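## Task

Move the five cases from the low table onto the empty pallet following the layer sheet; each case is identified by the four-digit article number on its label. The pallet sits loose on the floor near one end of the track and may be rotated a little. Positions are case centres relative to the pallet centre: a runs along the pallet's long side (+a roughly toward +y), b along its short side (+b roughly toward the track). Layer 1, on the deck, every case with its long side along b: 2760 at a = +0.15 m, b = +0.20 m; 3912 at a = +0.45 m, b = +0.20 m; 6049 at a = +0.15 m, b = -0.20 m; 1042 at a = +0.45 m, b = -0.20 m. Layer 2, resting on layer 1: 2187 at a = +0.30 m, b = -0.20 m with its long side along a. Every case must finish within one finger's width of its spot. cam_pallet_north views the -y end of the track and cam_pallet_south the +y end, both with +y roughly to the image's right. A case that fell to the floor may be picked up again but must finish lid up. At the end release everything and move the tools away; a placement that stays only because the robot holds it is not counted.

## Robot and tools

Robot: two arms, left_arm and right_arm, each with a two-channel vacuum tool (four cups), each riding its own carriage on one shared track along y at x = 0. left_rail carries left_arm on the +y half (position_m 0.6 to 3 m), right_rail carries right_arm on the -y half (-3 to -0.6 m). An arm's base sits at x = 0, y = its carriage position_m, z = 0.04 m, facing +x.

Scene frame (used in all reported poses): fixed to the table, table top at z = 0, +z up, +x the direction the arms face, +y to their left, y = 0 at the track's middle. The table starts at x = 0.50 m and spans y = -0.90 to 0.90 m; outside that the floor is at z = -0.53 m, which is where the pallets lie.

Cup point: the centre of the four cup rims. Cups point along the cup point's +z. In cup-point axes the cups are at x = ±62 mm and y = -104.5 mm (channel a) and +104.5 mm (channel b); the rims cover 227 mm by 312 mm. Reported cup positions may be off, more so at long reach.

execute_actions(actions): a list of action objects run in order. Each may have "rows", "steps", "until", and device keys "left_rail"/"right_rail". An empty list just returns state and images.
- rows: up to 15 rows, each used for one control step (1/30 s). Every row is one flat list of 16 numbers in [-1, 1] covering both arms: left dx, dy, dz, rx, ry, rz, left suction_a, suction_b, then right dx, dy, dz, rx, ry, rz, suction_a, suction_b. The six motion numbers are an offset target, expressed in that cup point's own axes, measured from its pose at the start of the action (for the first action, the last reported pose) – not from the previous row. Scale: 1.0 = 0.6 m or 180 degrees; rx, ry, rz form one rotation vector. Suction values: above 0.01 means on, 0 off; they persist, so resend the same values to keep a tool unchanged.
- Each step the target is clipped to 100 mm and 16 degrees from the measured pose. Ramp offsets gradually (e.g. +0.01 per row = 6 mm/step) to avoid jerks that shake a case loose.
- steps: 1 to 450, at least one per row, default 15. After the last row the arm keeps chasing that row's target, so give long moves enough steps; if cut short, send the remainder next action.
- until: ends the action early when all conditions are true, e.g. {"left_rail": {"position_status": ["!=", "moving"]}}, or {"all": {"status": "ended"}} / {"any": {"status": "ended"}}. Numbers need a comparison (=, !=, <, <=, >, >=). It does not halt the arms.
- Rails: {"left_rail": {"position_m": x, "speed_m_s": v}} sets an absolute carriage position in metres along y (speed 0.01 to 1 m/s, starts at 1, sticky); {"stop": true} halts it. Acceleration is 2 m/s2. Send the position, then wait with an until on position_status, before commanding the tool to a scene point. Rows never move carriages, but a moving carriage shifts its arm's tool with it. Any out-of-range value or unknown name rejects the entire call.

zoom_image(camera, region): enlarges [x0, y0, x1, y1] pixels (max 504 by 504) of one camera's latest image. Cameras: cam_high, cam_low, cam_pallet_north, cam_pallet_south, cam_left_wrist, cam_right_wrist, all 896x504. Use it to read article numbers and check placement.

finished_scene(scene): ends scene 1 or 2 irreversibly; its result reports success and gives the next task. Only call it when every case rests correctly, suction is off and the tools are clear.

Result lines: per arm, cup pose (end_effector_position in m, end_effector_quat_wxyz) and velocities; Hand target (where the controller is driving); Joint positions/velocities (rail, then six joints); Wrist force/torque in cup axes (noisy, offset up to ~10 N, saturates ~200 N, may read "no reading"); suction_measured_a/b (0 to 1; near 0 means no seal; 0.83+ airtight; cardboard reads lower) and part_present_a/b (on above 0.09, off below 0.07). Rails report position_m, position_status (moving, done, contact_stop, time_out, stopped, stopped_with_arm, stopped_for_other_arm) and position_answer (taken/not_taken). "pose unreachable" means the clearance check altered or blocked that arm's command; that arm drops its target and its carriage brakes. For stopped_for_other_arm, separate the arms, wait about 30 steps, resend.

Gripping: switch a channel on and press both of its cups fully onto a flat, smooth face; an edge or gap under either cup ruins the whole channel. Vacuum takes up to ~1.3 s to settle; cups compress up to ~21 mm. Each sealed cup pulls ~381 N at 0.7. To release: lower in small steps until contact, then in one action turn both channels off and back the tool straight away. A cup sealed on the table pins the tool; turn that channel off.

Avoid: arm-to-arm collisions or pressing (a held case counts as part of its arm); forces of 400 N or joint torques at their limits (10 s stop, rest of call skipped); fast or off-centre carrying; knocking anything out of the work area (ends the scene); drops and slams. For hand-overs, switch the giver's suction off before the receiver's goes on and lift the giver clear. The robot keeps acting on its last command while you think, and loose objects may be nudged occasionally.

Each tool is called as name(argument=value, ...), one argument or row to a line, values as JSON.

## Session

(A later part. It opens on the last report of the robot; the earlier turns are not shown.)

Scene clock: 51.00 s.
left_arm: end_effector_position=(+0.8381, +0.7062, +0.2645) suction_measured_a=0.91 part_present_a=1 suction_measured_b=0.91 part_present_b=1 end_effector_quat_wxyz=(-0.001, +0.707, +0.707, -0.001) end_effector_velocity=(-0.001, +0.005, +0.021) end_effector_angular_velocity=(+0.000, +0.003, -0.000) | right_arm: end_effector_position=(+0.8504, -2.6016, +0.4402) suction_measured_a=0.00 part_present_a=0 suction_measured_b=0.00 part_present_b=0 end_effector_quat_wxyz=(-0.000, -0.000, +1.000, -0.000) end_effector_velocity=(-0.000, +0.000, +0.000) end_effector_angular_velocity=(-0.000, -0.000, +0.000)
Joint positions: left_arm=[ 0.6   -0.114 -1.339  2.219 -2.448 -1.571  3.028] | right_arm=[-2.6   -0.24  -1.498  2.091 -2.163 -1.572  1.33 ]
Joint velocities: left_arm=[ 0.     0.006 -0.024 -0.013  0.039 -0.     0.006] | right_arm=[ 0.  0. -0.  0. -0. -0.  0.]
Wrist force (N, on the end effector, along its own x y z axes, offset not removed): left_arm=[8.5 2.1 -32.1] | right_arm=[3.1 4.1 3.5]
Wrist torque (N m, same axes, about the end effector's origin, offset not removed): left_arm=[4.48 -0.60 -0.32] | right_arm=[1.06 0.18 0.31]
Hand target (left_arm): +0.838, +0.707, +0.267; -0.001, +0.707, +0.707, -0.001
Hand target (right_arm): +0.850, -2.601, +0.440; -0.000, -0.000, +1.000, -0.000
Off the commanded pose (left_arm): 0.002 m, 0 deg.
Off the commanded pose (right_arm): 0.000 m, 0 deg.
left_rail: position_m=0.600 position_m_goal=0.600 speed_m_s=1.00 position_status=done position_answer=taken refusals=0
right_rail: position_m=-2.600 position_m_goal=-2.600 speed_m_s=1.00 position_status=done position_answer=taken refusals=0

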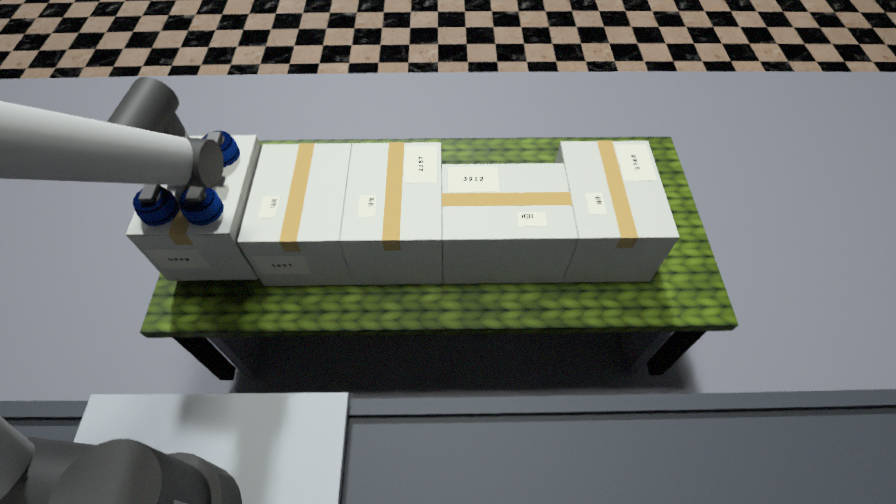

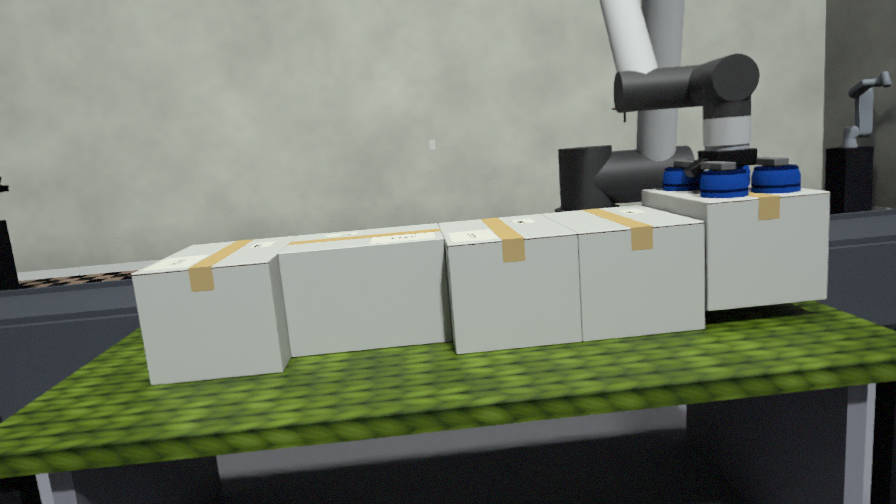

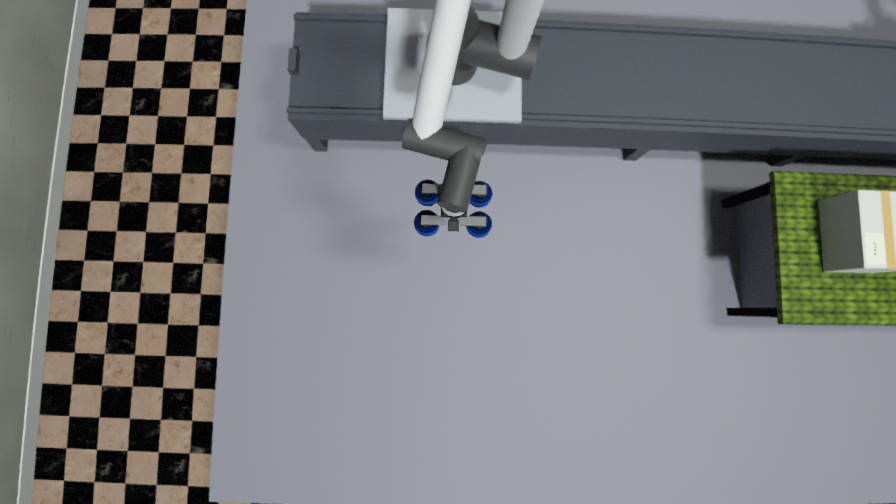

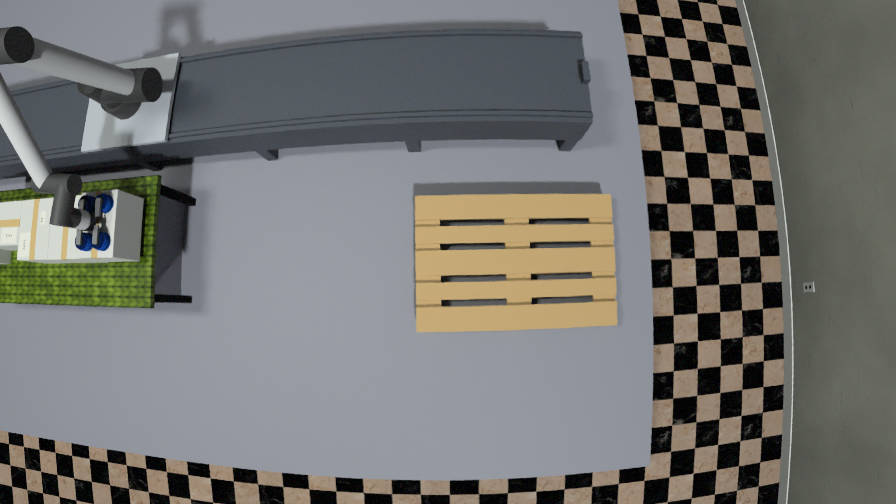

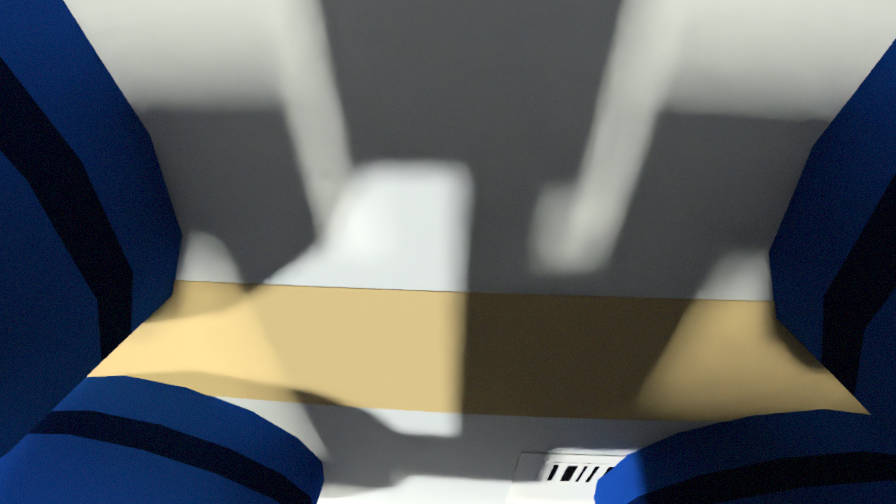

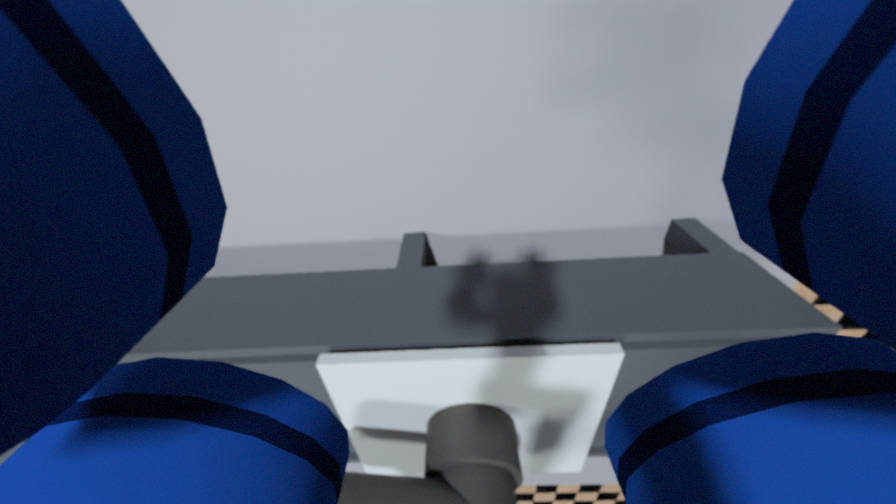

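execute_actions(
  actions=[
    {"left_rail":{"position_m":3.0},"steps":24},
    {"rows":[[0.005,0.02,0.02,0,0,0,1,1,0,0,0,0,0,0,0,0],[0.01,0.05,0.05,0,0,0,1,1,0,0,0,0,0,0,0,0],[0.02,0.09,0.09,0,0,0,1,1,0,0,0,0,0,0,0,0],[0.147,0.637,0.64,0,0,0,1,1,0,0,0,0,0,0,0,0]],"steps":100,"until":{"left_rail":{"position_status":["!=","moving"]}}},
    {"rows":[[0,0,0.045,0,0,0,1,1,0,0,0,0,0,0,0,0]],"steps":12},
  ],
)

zoom_image(
  camera="cam_pallet_south",
  region=[490, 190, 630, 340],
)

Scene clock: 59.67 s.
left_arm: end_effector_position=(+1.2196, +3.1944, -0.1436) suction_measured_a=0.91 part_present_a=1 suction_measured_b=0.91 part_present_b=1 end_effector_quat_wxyz=(-0.001, +0.707, +0.707, -0.002) end_effector_velocity=(+0.001, +0.001, -0.010) end_effector_angular_velocity=(+0.001, -0.002, +0.001) | right_arm: end_effector_position=(+0.8504, -2.6016, +0.4402) suction_measured_a=0.00 part_present_a=0 suction_measured_b=0.00 part_present_b=0 end_effector_quat_wxyz=(-0.000, -0.000, +1.000, -0.000) end_effector_velocity=(+0.000, -0.000, -0.000) end_effector_angular_velocity=(+0.000, +0.000, -0.000)
Joint positions: left_arm=[ 3.    -0.005 -0.623  1.677 -2.621 -1.571  3.137] | right_arm=[-2.6   -0.24  -1.498  2.091 -2.163 -1.572  1.33 ]
Joint velocities: left_arm=[ 0.     0.001  0.011 -0.004 -0.009  0.001 -0.   ] | right_arm=[ 0. -0.  0. -0.  0. -0.  0.]
Wrist force (N, on the end effector, along its own x y z axes, offset not removed): left_arm=[-2.4 1.9 -26.0] | right_arm=[-0.1 3.1 4.2]
Wrist torque (N m, same axes, about the end effector's origin, offset not removed): left_arm=[4.65 0.21 0.01] | right_arm=[0.48 0.32 0.34]
Hand target (left_arm): +1.220, +3.195, -0.145; -0.001, +0.707, +0.707, -0.001
Hand target (right_arm): +0.850, -2.601, +0.440; -0.000, -0.000, +1.000, -0.000
Off the commanded pose (left_arm): 0.001 m, 0 deg.
Off the commanded pose (right_arm): 0.000 m, 0 deg.
left_rail: position_m=3.000 position_m_goal=3.000 speed_m_s=1.00 position_status=done position_answer=taken refusals=0
right_rail: position_m=-2.600 position_m_goal=-2.600 speed_m_s=1.00 position_status=done position_answer=taken refusals=0

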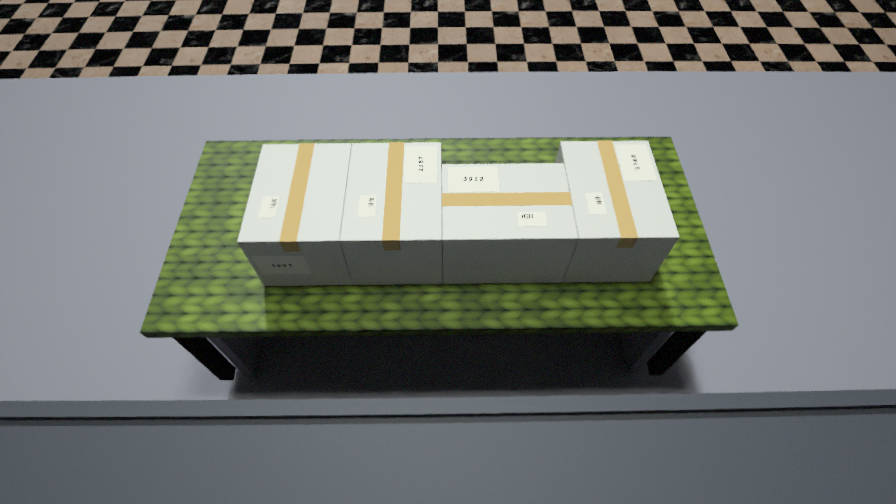

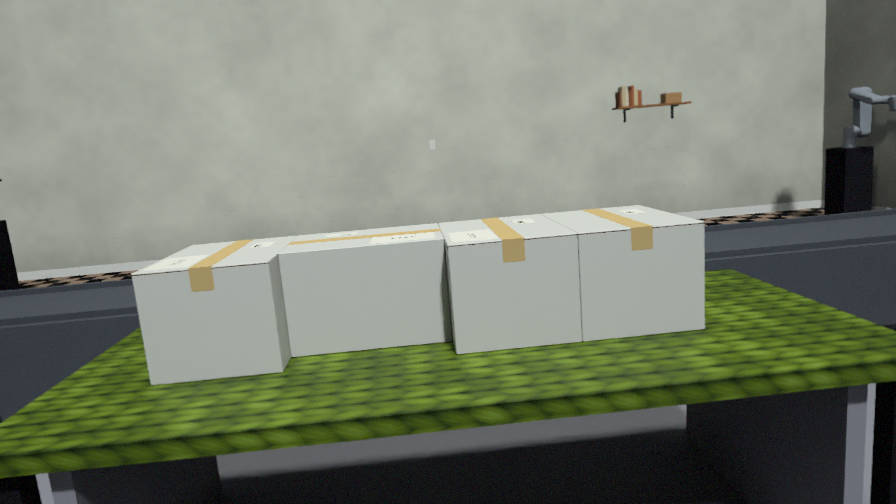

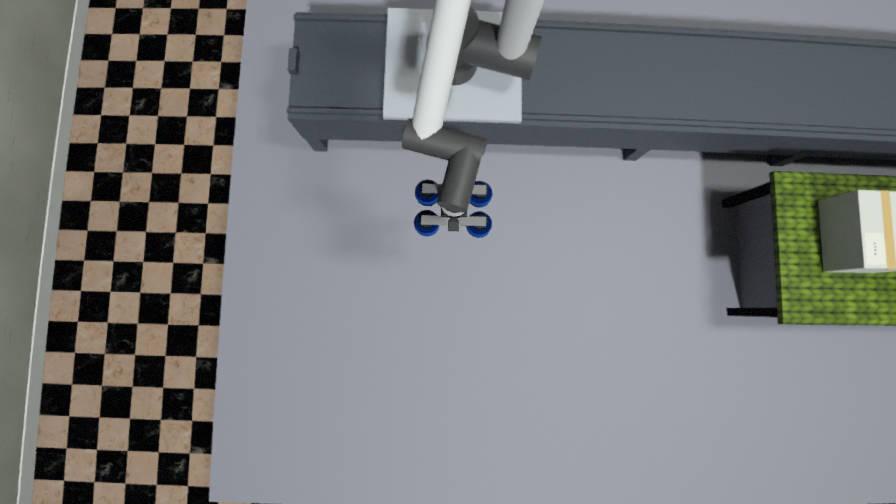

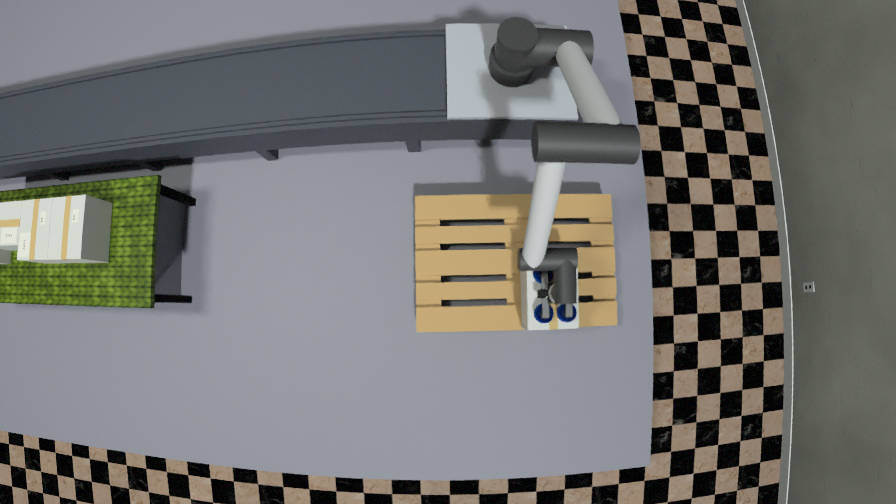

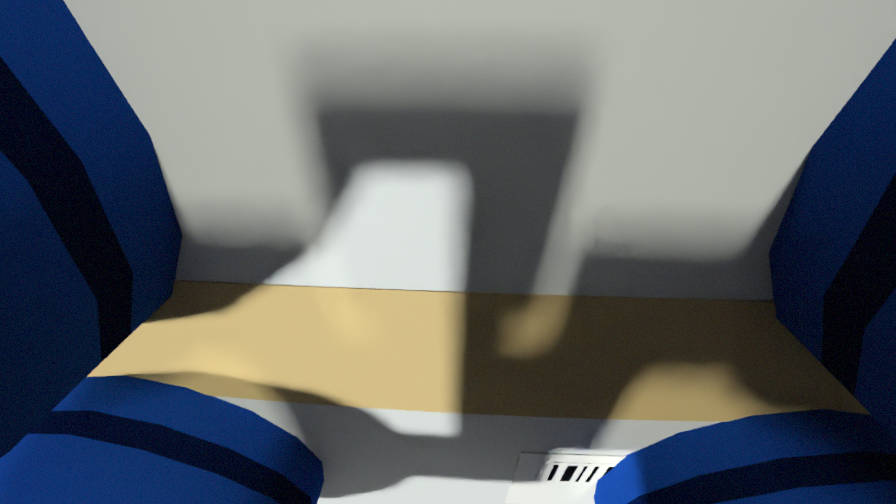

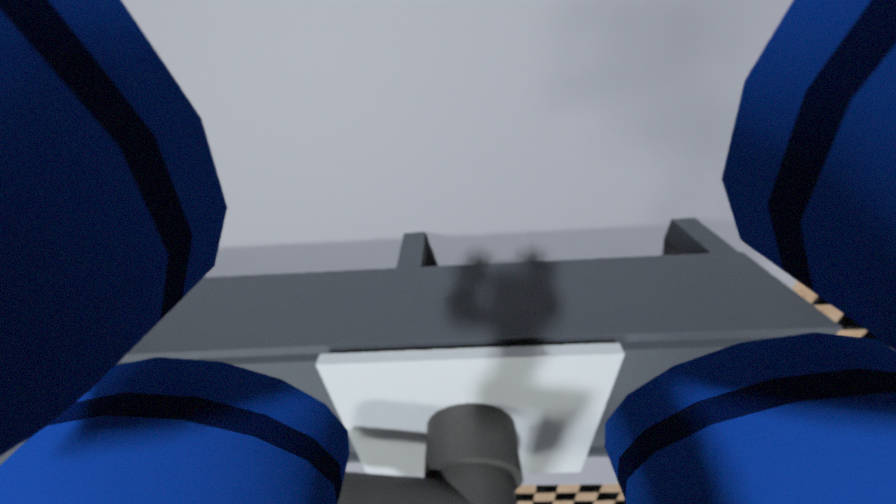

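Region (490, 190, 630, 340) of cam_pallet_south's 896x504 image, scaled by 3.360, with more detail than that image has; it fills the left 470 columns of this view, and the rest is white.

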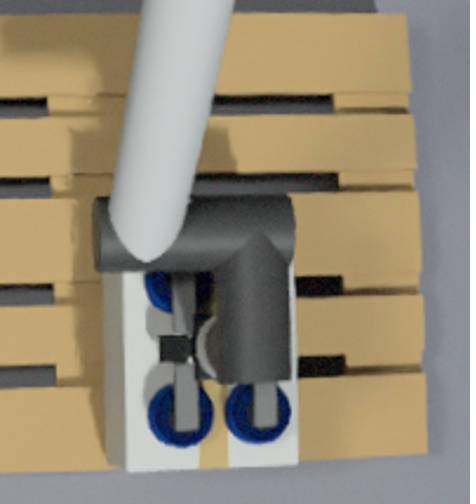

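execute_actions(
  actions=[
    {"rows":[[0,0,0.012,0,0,0,1,1,0,0,0,0,0,0,0,0],[0,0,0.024,0,0,0,1,1,0,0,0,0,0,0,0,0]],"steps":10},
  ],
)

zoom_image(
  camera="cam_pallet_south",
  region=[495, 270, 565, 340],
)

Scene clock: 66.40 s.
left_arm: end_effector_position=(+1.2194, +3.1945, -0.1567) suction_measured_a=0.91 part_present_a=1 suction_measured_b=0.91 part_present_b=1 end_effector_quat_wxyz=(-0.001, +0.707, +0.707, -0.002) end_effector_velocity=(+0.001, -0.001, -0.011) end_effector_angular_velocity=(-0.000, -0.001, -0.001) | right_arm: end_effector_position=(+0.8504, -2.6016, +0.4402) suction_measured_a=0.00 part_present_a=0 suction_measured_b=0.00 part_present_b=0 end_effector_quat_wxyz=(-0.000, -0.000, +1.000, -0.000) end_effector_velocity=(-0.000, +0.000, +0.000) end_effector_angular_velocity=(-0.000, -0.000, +0.000)
Joint positions: left_arm=[ 3.    -0.005 -0.609  1.674 -2.631 -1.571  3.137] | right_arm=[-2.6   -0.24  -1.498  2.091 -2.163 -1.572  1.33 ]
Joint velocities: left_arm=[ 0.    -0.001  0.012 -0.003 -0.009 -0.     0.   ] | right_arm=[ 0.  0. -0.  0. -0.  0.  0.]
Wrist force (N, on the end effector, along its own x y z axes, offset not removed): left_arm=[-1.7 -3.7 -30.7] | right_arm=[8.3 2.8 1.0]
Wrist torque (N m, same axes, about the end effector's origin, offset not removed): left_arm=[3.76 0.40 -0.11] | right_arm=[0.51 -0.79 0.39]
Hand target (left_arm): +1.220, +3.194, -0.158; -0.001, +0.707, +0.707, -0.002
Hand target (right_arm): +0.850, -2.601, +0.440; -0.000, -0.000, +1.000, -0.000
Off the commanded pose (left_arm): 0.001 m, 0 deg.
Off the commanded pose (right_arm): 0.000 m, 0 deg.
left_rail: position_m=3.000 position_m_goal=3.000 speed_m_s=1.00 position_status=done position_answer=taken refusals=0
right_rail: position_m=-2.600 position_m_goal=-2.600 speed_m_s=1.00 position_status=done position_answer=taken refusals=0

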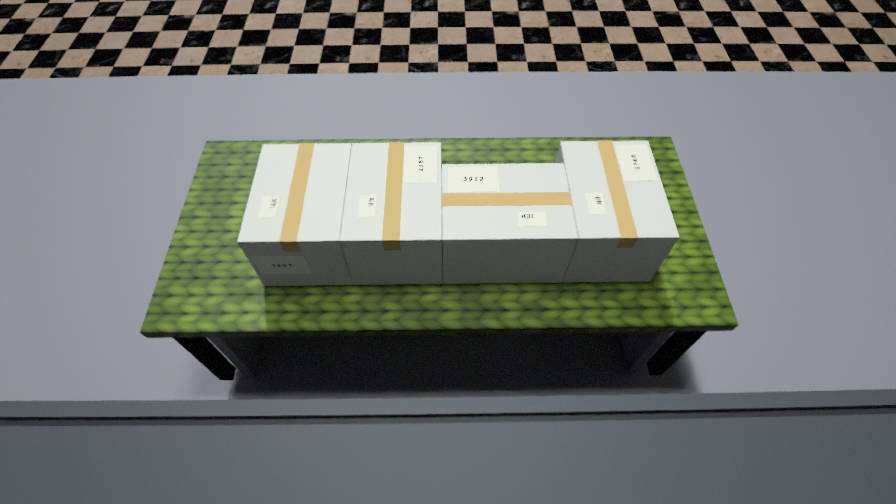

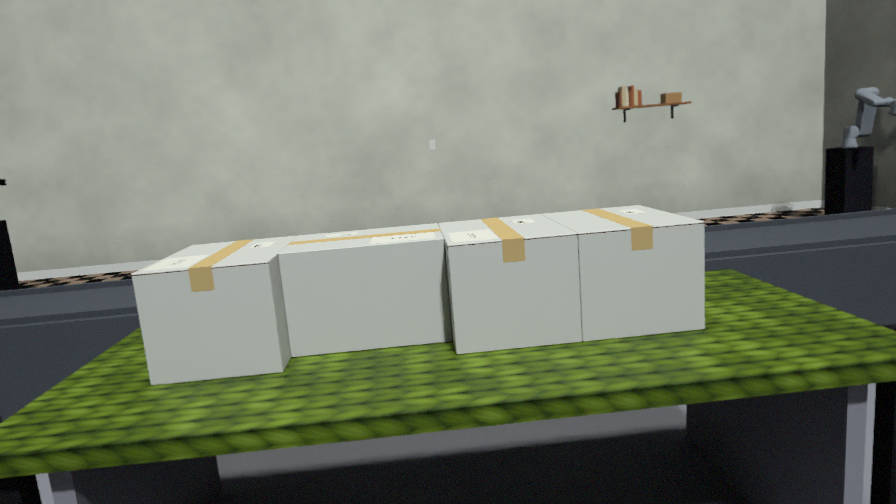

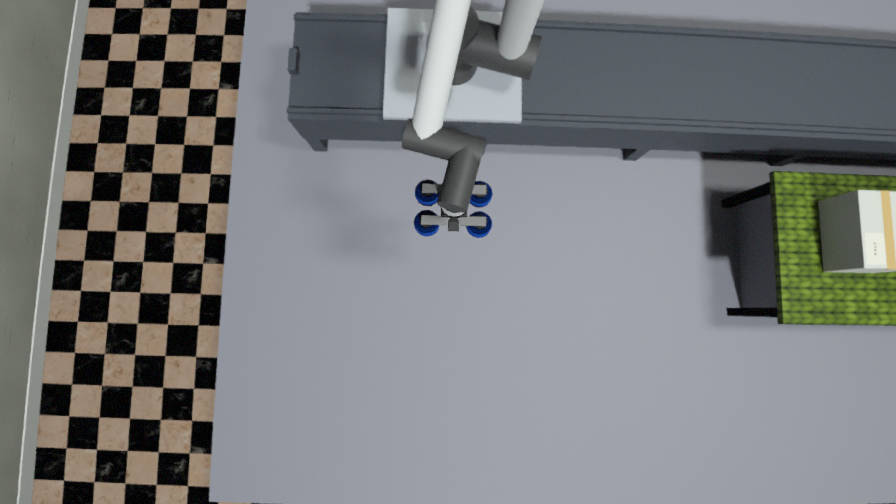

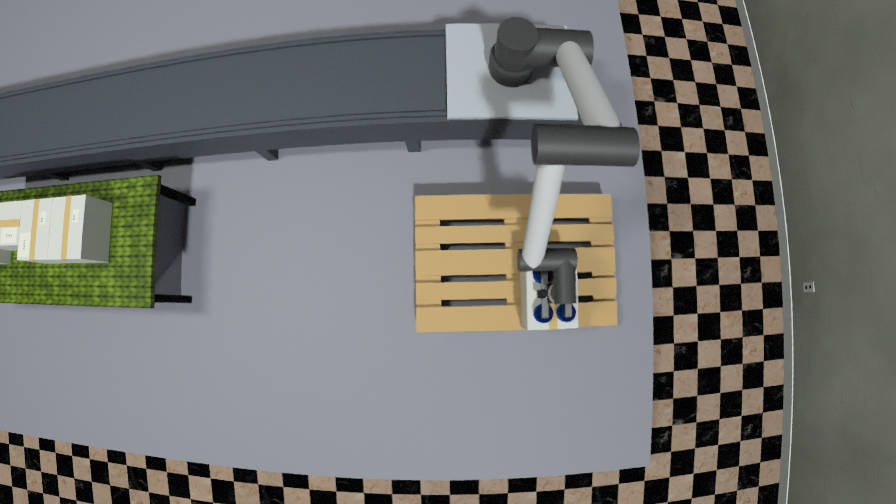

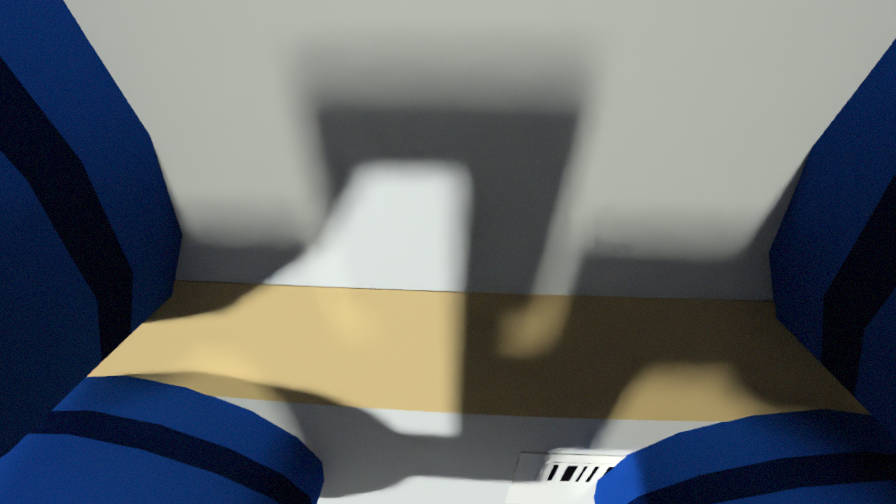

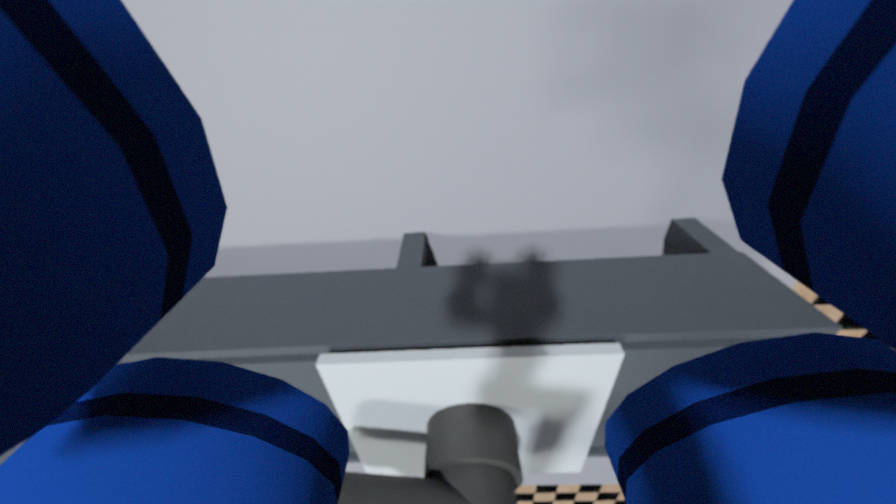

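Region (495, 270, 565, 340) of cam_pallet_south's 896x504 image, scaled by 7.200, with more detail than that image has.

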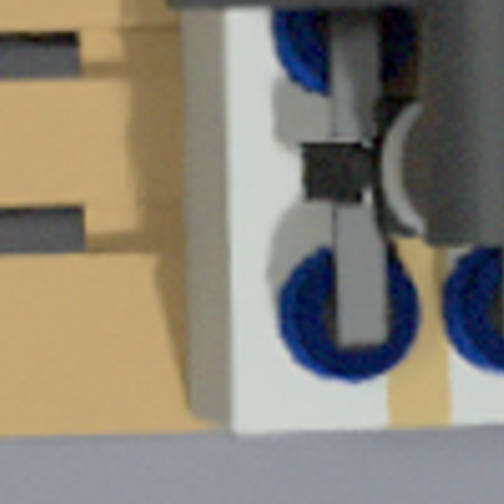

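execute_actions(
  actions=[
    {"rows":[[0,0.011,0,0,0,0,1,1,0,0,0,0,0,0,0,0]],"steps":9},
    {"rows":[[0,0,0.008,0,0,0,1,1,0,0,0,0,0,0,0,0]],"steps":9},
  ],
)

Scene clock: 70.27 s.
left_arm: end_effector_position=(+1.2254, +3.1943, -0.1612) suction_measured_a=0.91 part_present_a=1 suction_measured_b=0.91 part_present_b=1 end_effector_quat_wxyz=(-0.001, +0.707, +0.707, -0.002) end_effector_velocity=(+0.000, -0.000, -0.004) end_effector_angular_velocity=(-0.000, -0.001, -0.000) | right_arm: end_effector_position=(+0.8504, -2.6016, +0.4402) suction_measured_a=0.00 part_present_a=0 suction_measured_b=0.00 part_present_b=0 end_effector_quat_wxyz=(-0.000, -0.000, +1.000, -0.000) end_effector_velocity=(+0.000, -0.000, -0.000) end_effector_angular_velocity=(+0.000, +0.000, -0.000)
Joint positions: left_arm=[ 3.    -0.005 -0.601  1.663 -2.628 -1.571  3.137] | right_arm=[-2.6   -0.24  -1.498  2.091 -2.163 -1.572  1.33 ]
Joint velocities: left_arm=[ 0.     0.     0.005 -0.001 -0.005  0.     0.   ] | right_arm=[ 0. -0.  0. -0.  0. -0.  0.]
Wrist force (N, on the end effector, along its own x y z axes, offset not removed): left_arm=[0.7 8.7 -24.6] | right_arm=[5.2 -0.5 -0.1]
Wrist torque (N m, same axes, about the end effector's origin, offset not removed): left_arm=[5.19 0.10 -0.25] | right_arm=[0.29 -0.62 0.41]
Hand target (left_arm): +1.225, +3.194, -0.162; -0.001, +0.707, +0.707, -0.002
Hand target (right_arm): +0.850, -2.601, +0.440; -0.000, -0.000, +1.000, -0.000
Off the commanded pose (left_arm): 0.000 m, 0 deg.
Off the commanded pose (right_arm): 0.000 m, 0 deg.
left_rail: position_m=3.000 position_m_goal=3.000 speed_m_s=1.00 position_status=done position_answer=taken refusals=0
right_rail: position_m=-2.600 position_m_goal=-2.600 speed_m_s=1.00 position_status=done position_answer=taken refusals=0

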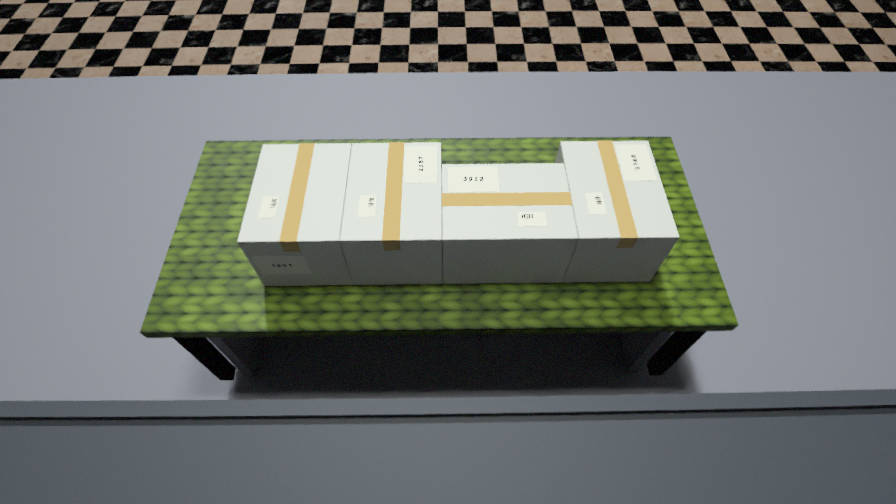

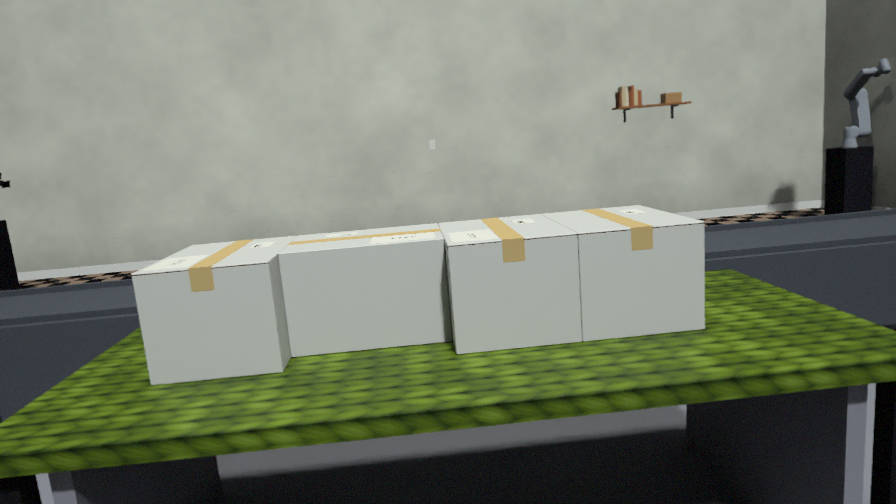

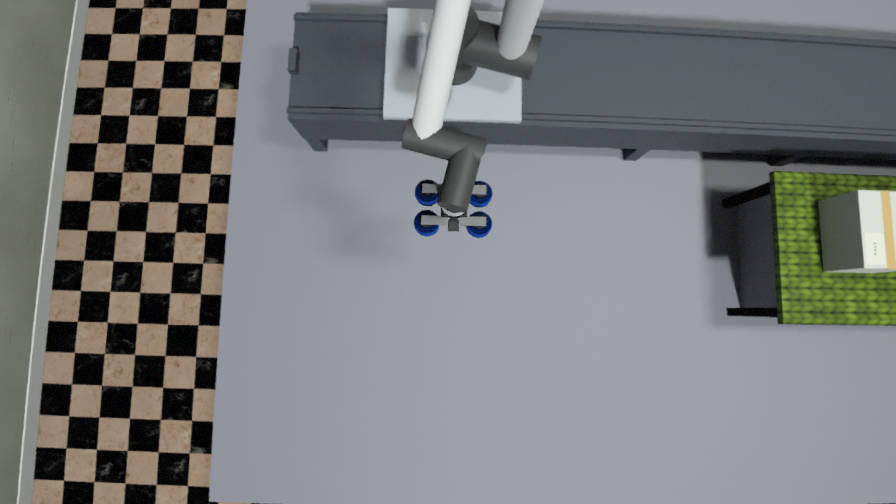

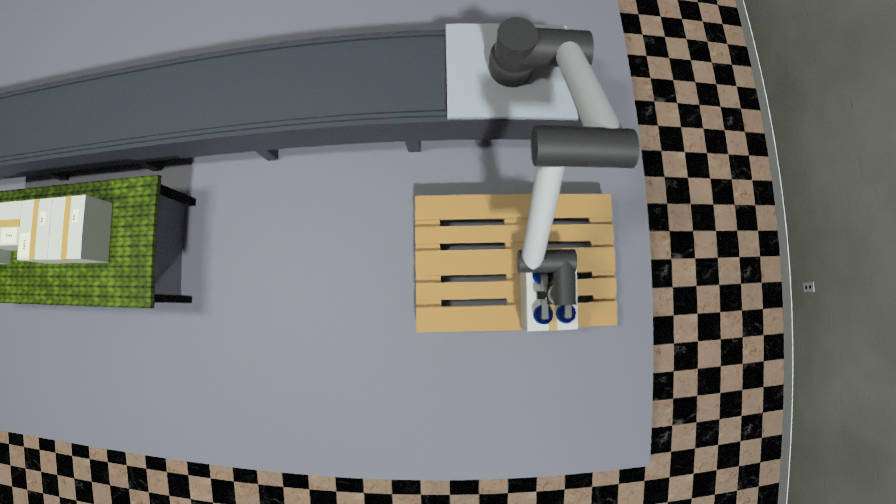

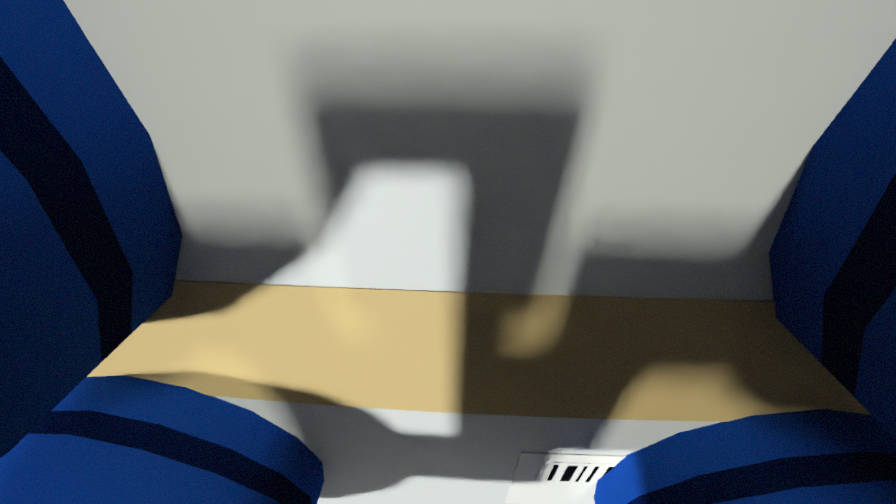

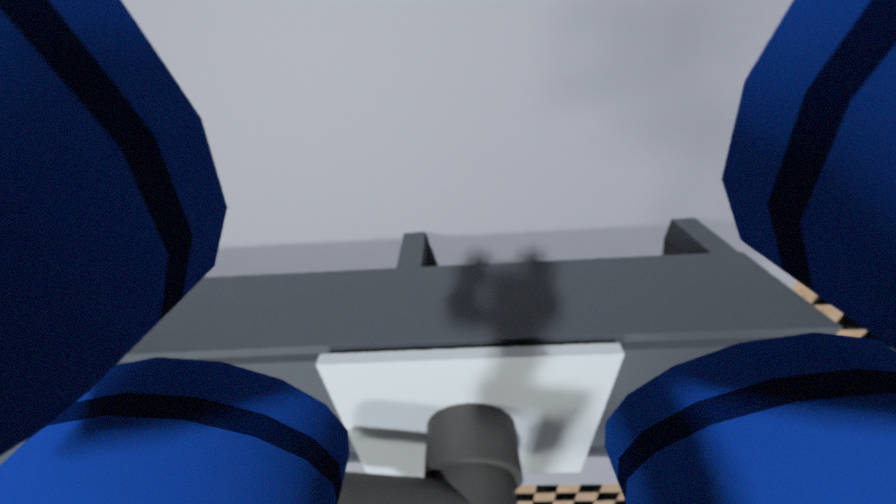

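execute_actions(
  actions=[
    {"rows":[[0,0,0.004,0,0,0,1,1,0,0,0,0,0,0,0,0]],"steps":8},
  ],
)

Scene clock: 72.53 s.
left_arm: end_effector_position=(+1.2258, +3.1943, -0.1627) suction_measured_a=0.91 part_present_a=1 suction_measured_b=0.91 part_present_b=1 end_effector_quat_wxyz=(-0.001, +0.707, +0.707, -0.001) end_effector_velocity=(+0.000, -0.000, -0.002) end_effector_angular_velocity=(-0.000, -0.000, +0.000) | right_arm: end_effector_position=(+0.8504, -2.6016, +0.4402) suction_measured_a=0.00 part_present_a=0 suction_measured_b=0.00 part_present_b=0 end_effector_quat_wxyz=(-0.000, -0.000, +1.000, -0.000) end_effector_velocity=(+0.000, -0.000, -0.000) end_effector_angular_velocity=(+0.000, +0.000, -0.000)
Joint positions: left_arm=[ 3.    -0.005 -0.6    1.662 -2.63  -1.571  3.137] | right_arm=[-2.6   -0.24  -1.498  2.091 -2.163 -1.572  1.33 ]
Joint velocities: left_arm=[ 0.    -0.     0.002 -0.001 -0.001  0.    -0.   ] | right_arm=[ 0. -0.  0. -0.  0. -0. -0.]
Wrist force (N, on the end effector, along its own x y z axes, offset not removed): left_arm=[-5.0 -22.2 -111.5] | right_arm=[7.4 -1.1 1.0]
Wrist torque (N m, same axes, about the end effector's origin, offset not removed): left_arm=[-4.00 1.23 -0.28] | right_arm=[0.28 -0.34 0.46]
Hand target (left_arm): +1.225, +3.194, -0.164; -0.001, +0.707, +0.707, -0.002
Hand target (right_arm): +0.850, -2.601, +0.440; -0.000, -0.000, +1.000, -0.000
Off the commanded pose (left_arm): 0.001 m, 0 deg.
Off the commanded pose (right_arm): 0.000 m, 0 deg.
left_rail: position_m=3.000 position_m_goal=3.000 speed_m_s=1.00 position_status=done position_answer=taken refusals=0
right_rail: position_m=-2.600 position_m_goal=-2.600 speed_m_s=1.00 position_status=done position_answer=taken refusals=0

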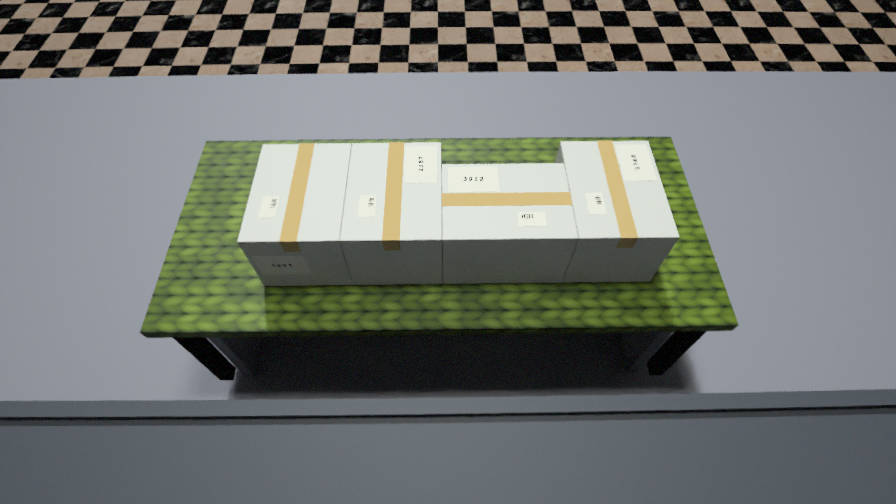

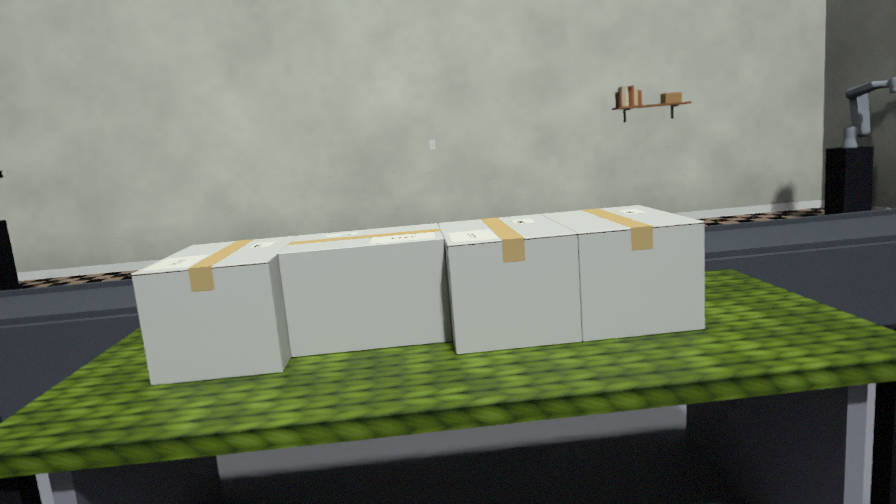

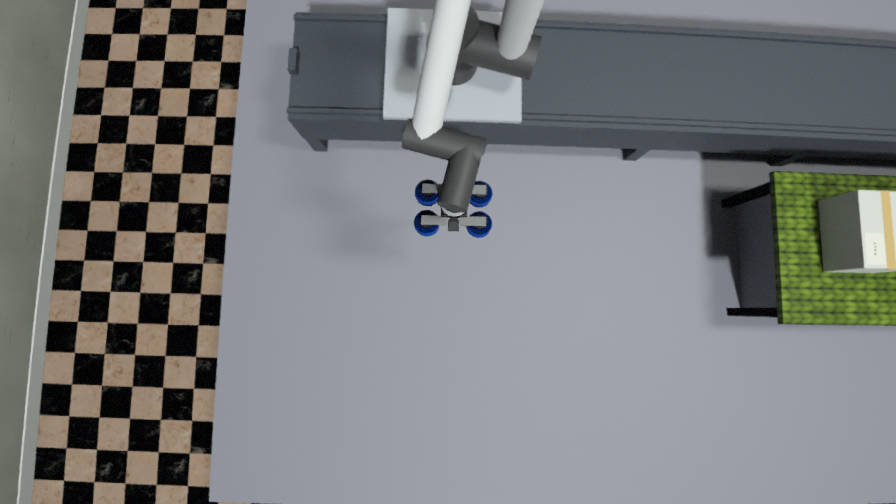

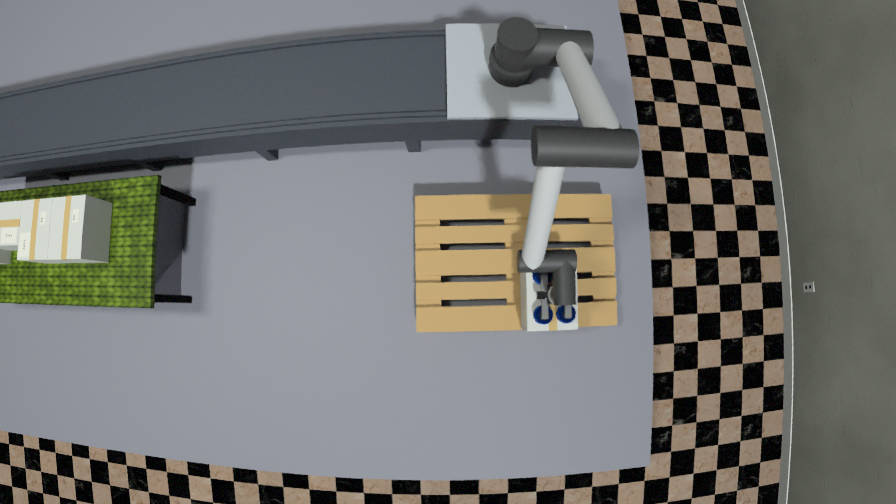

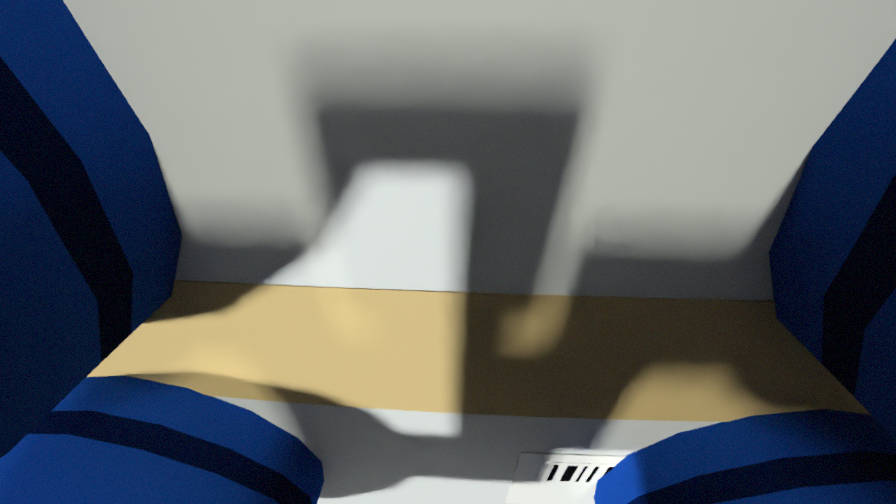

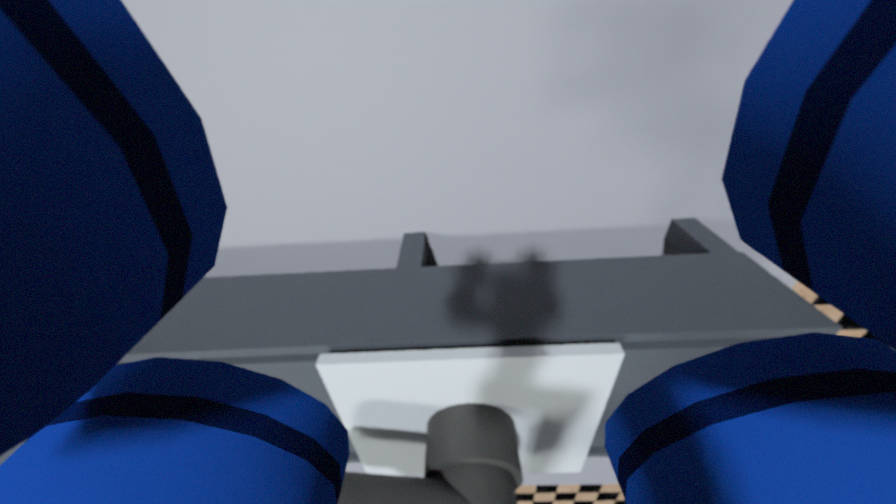

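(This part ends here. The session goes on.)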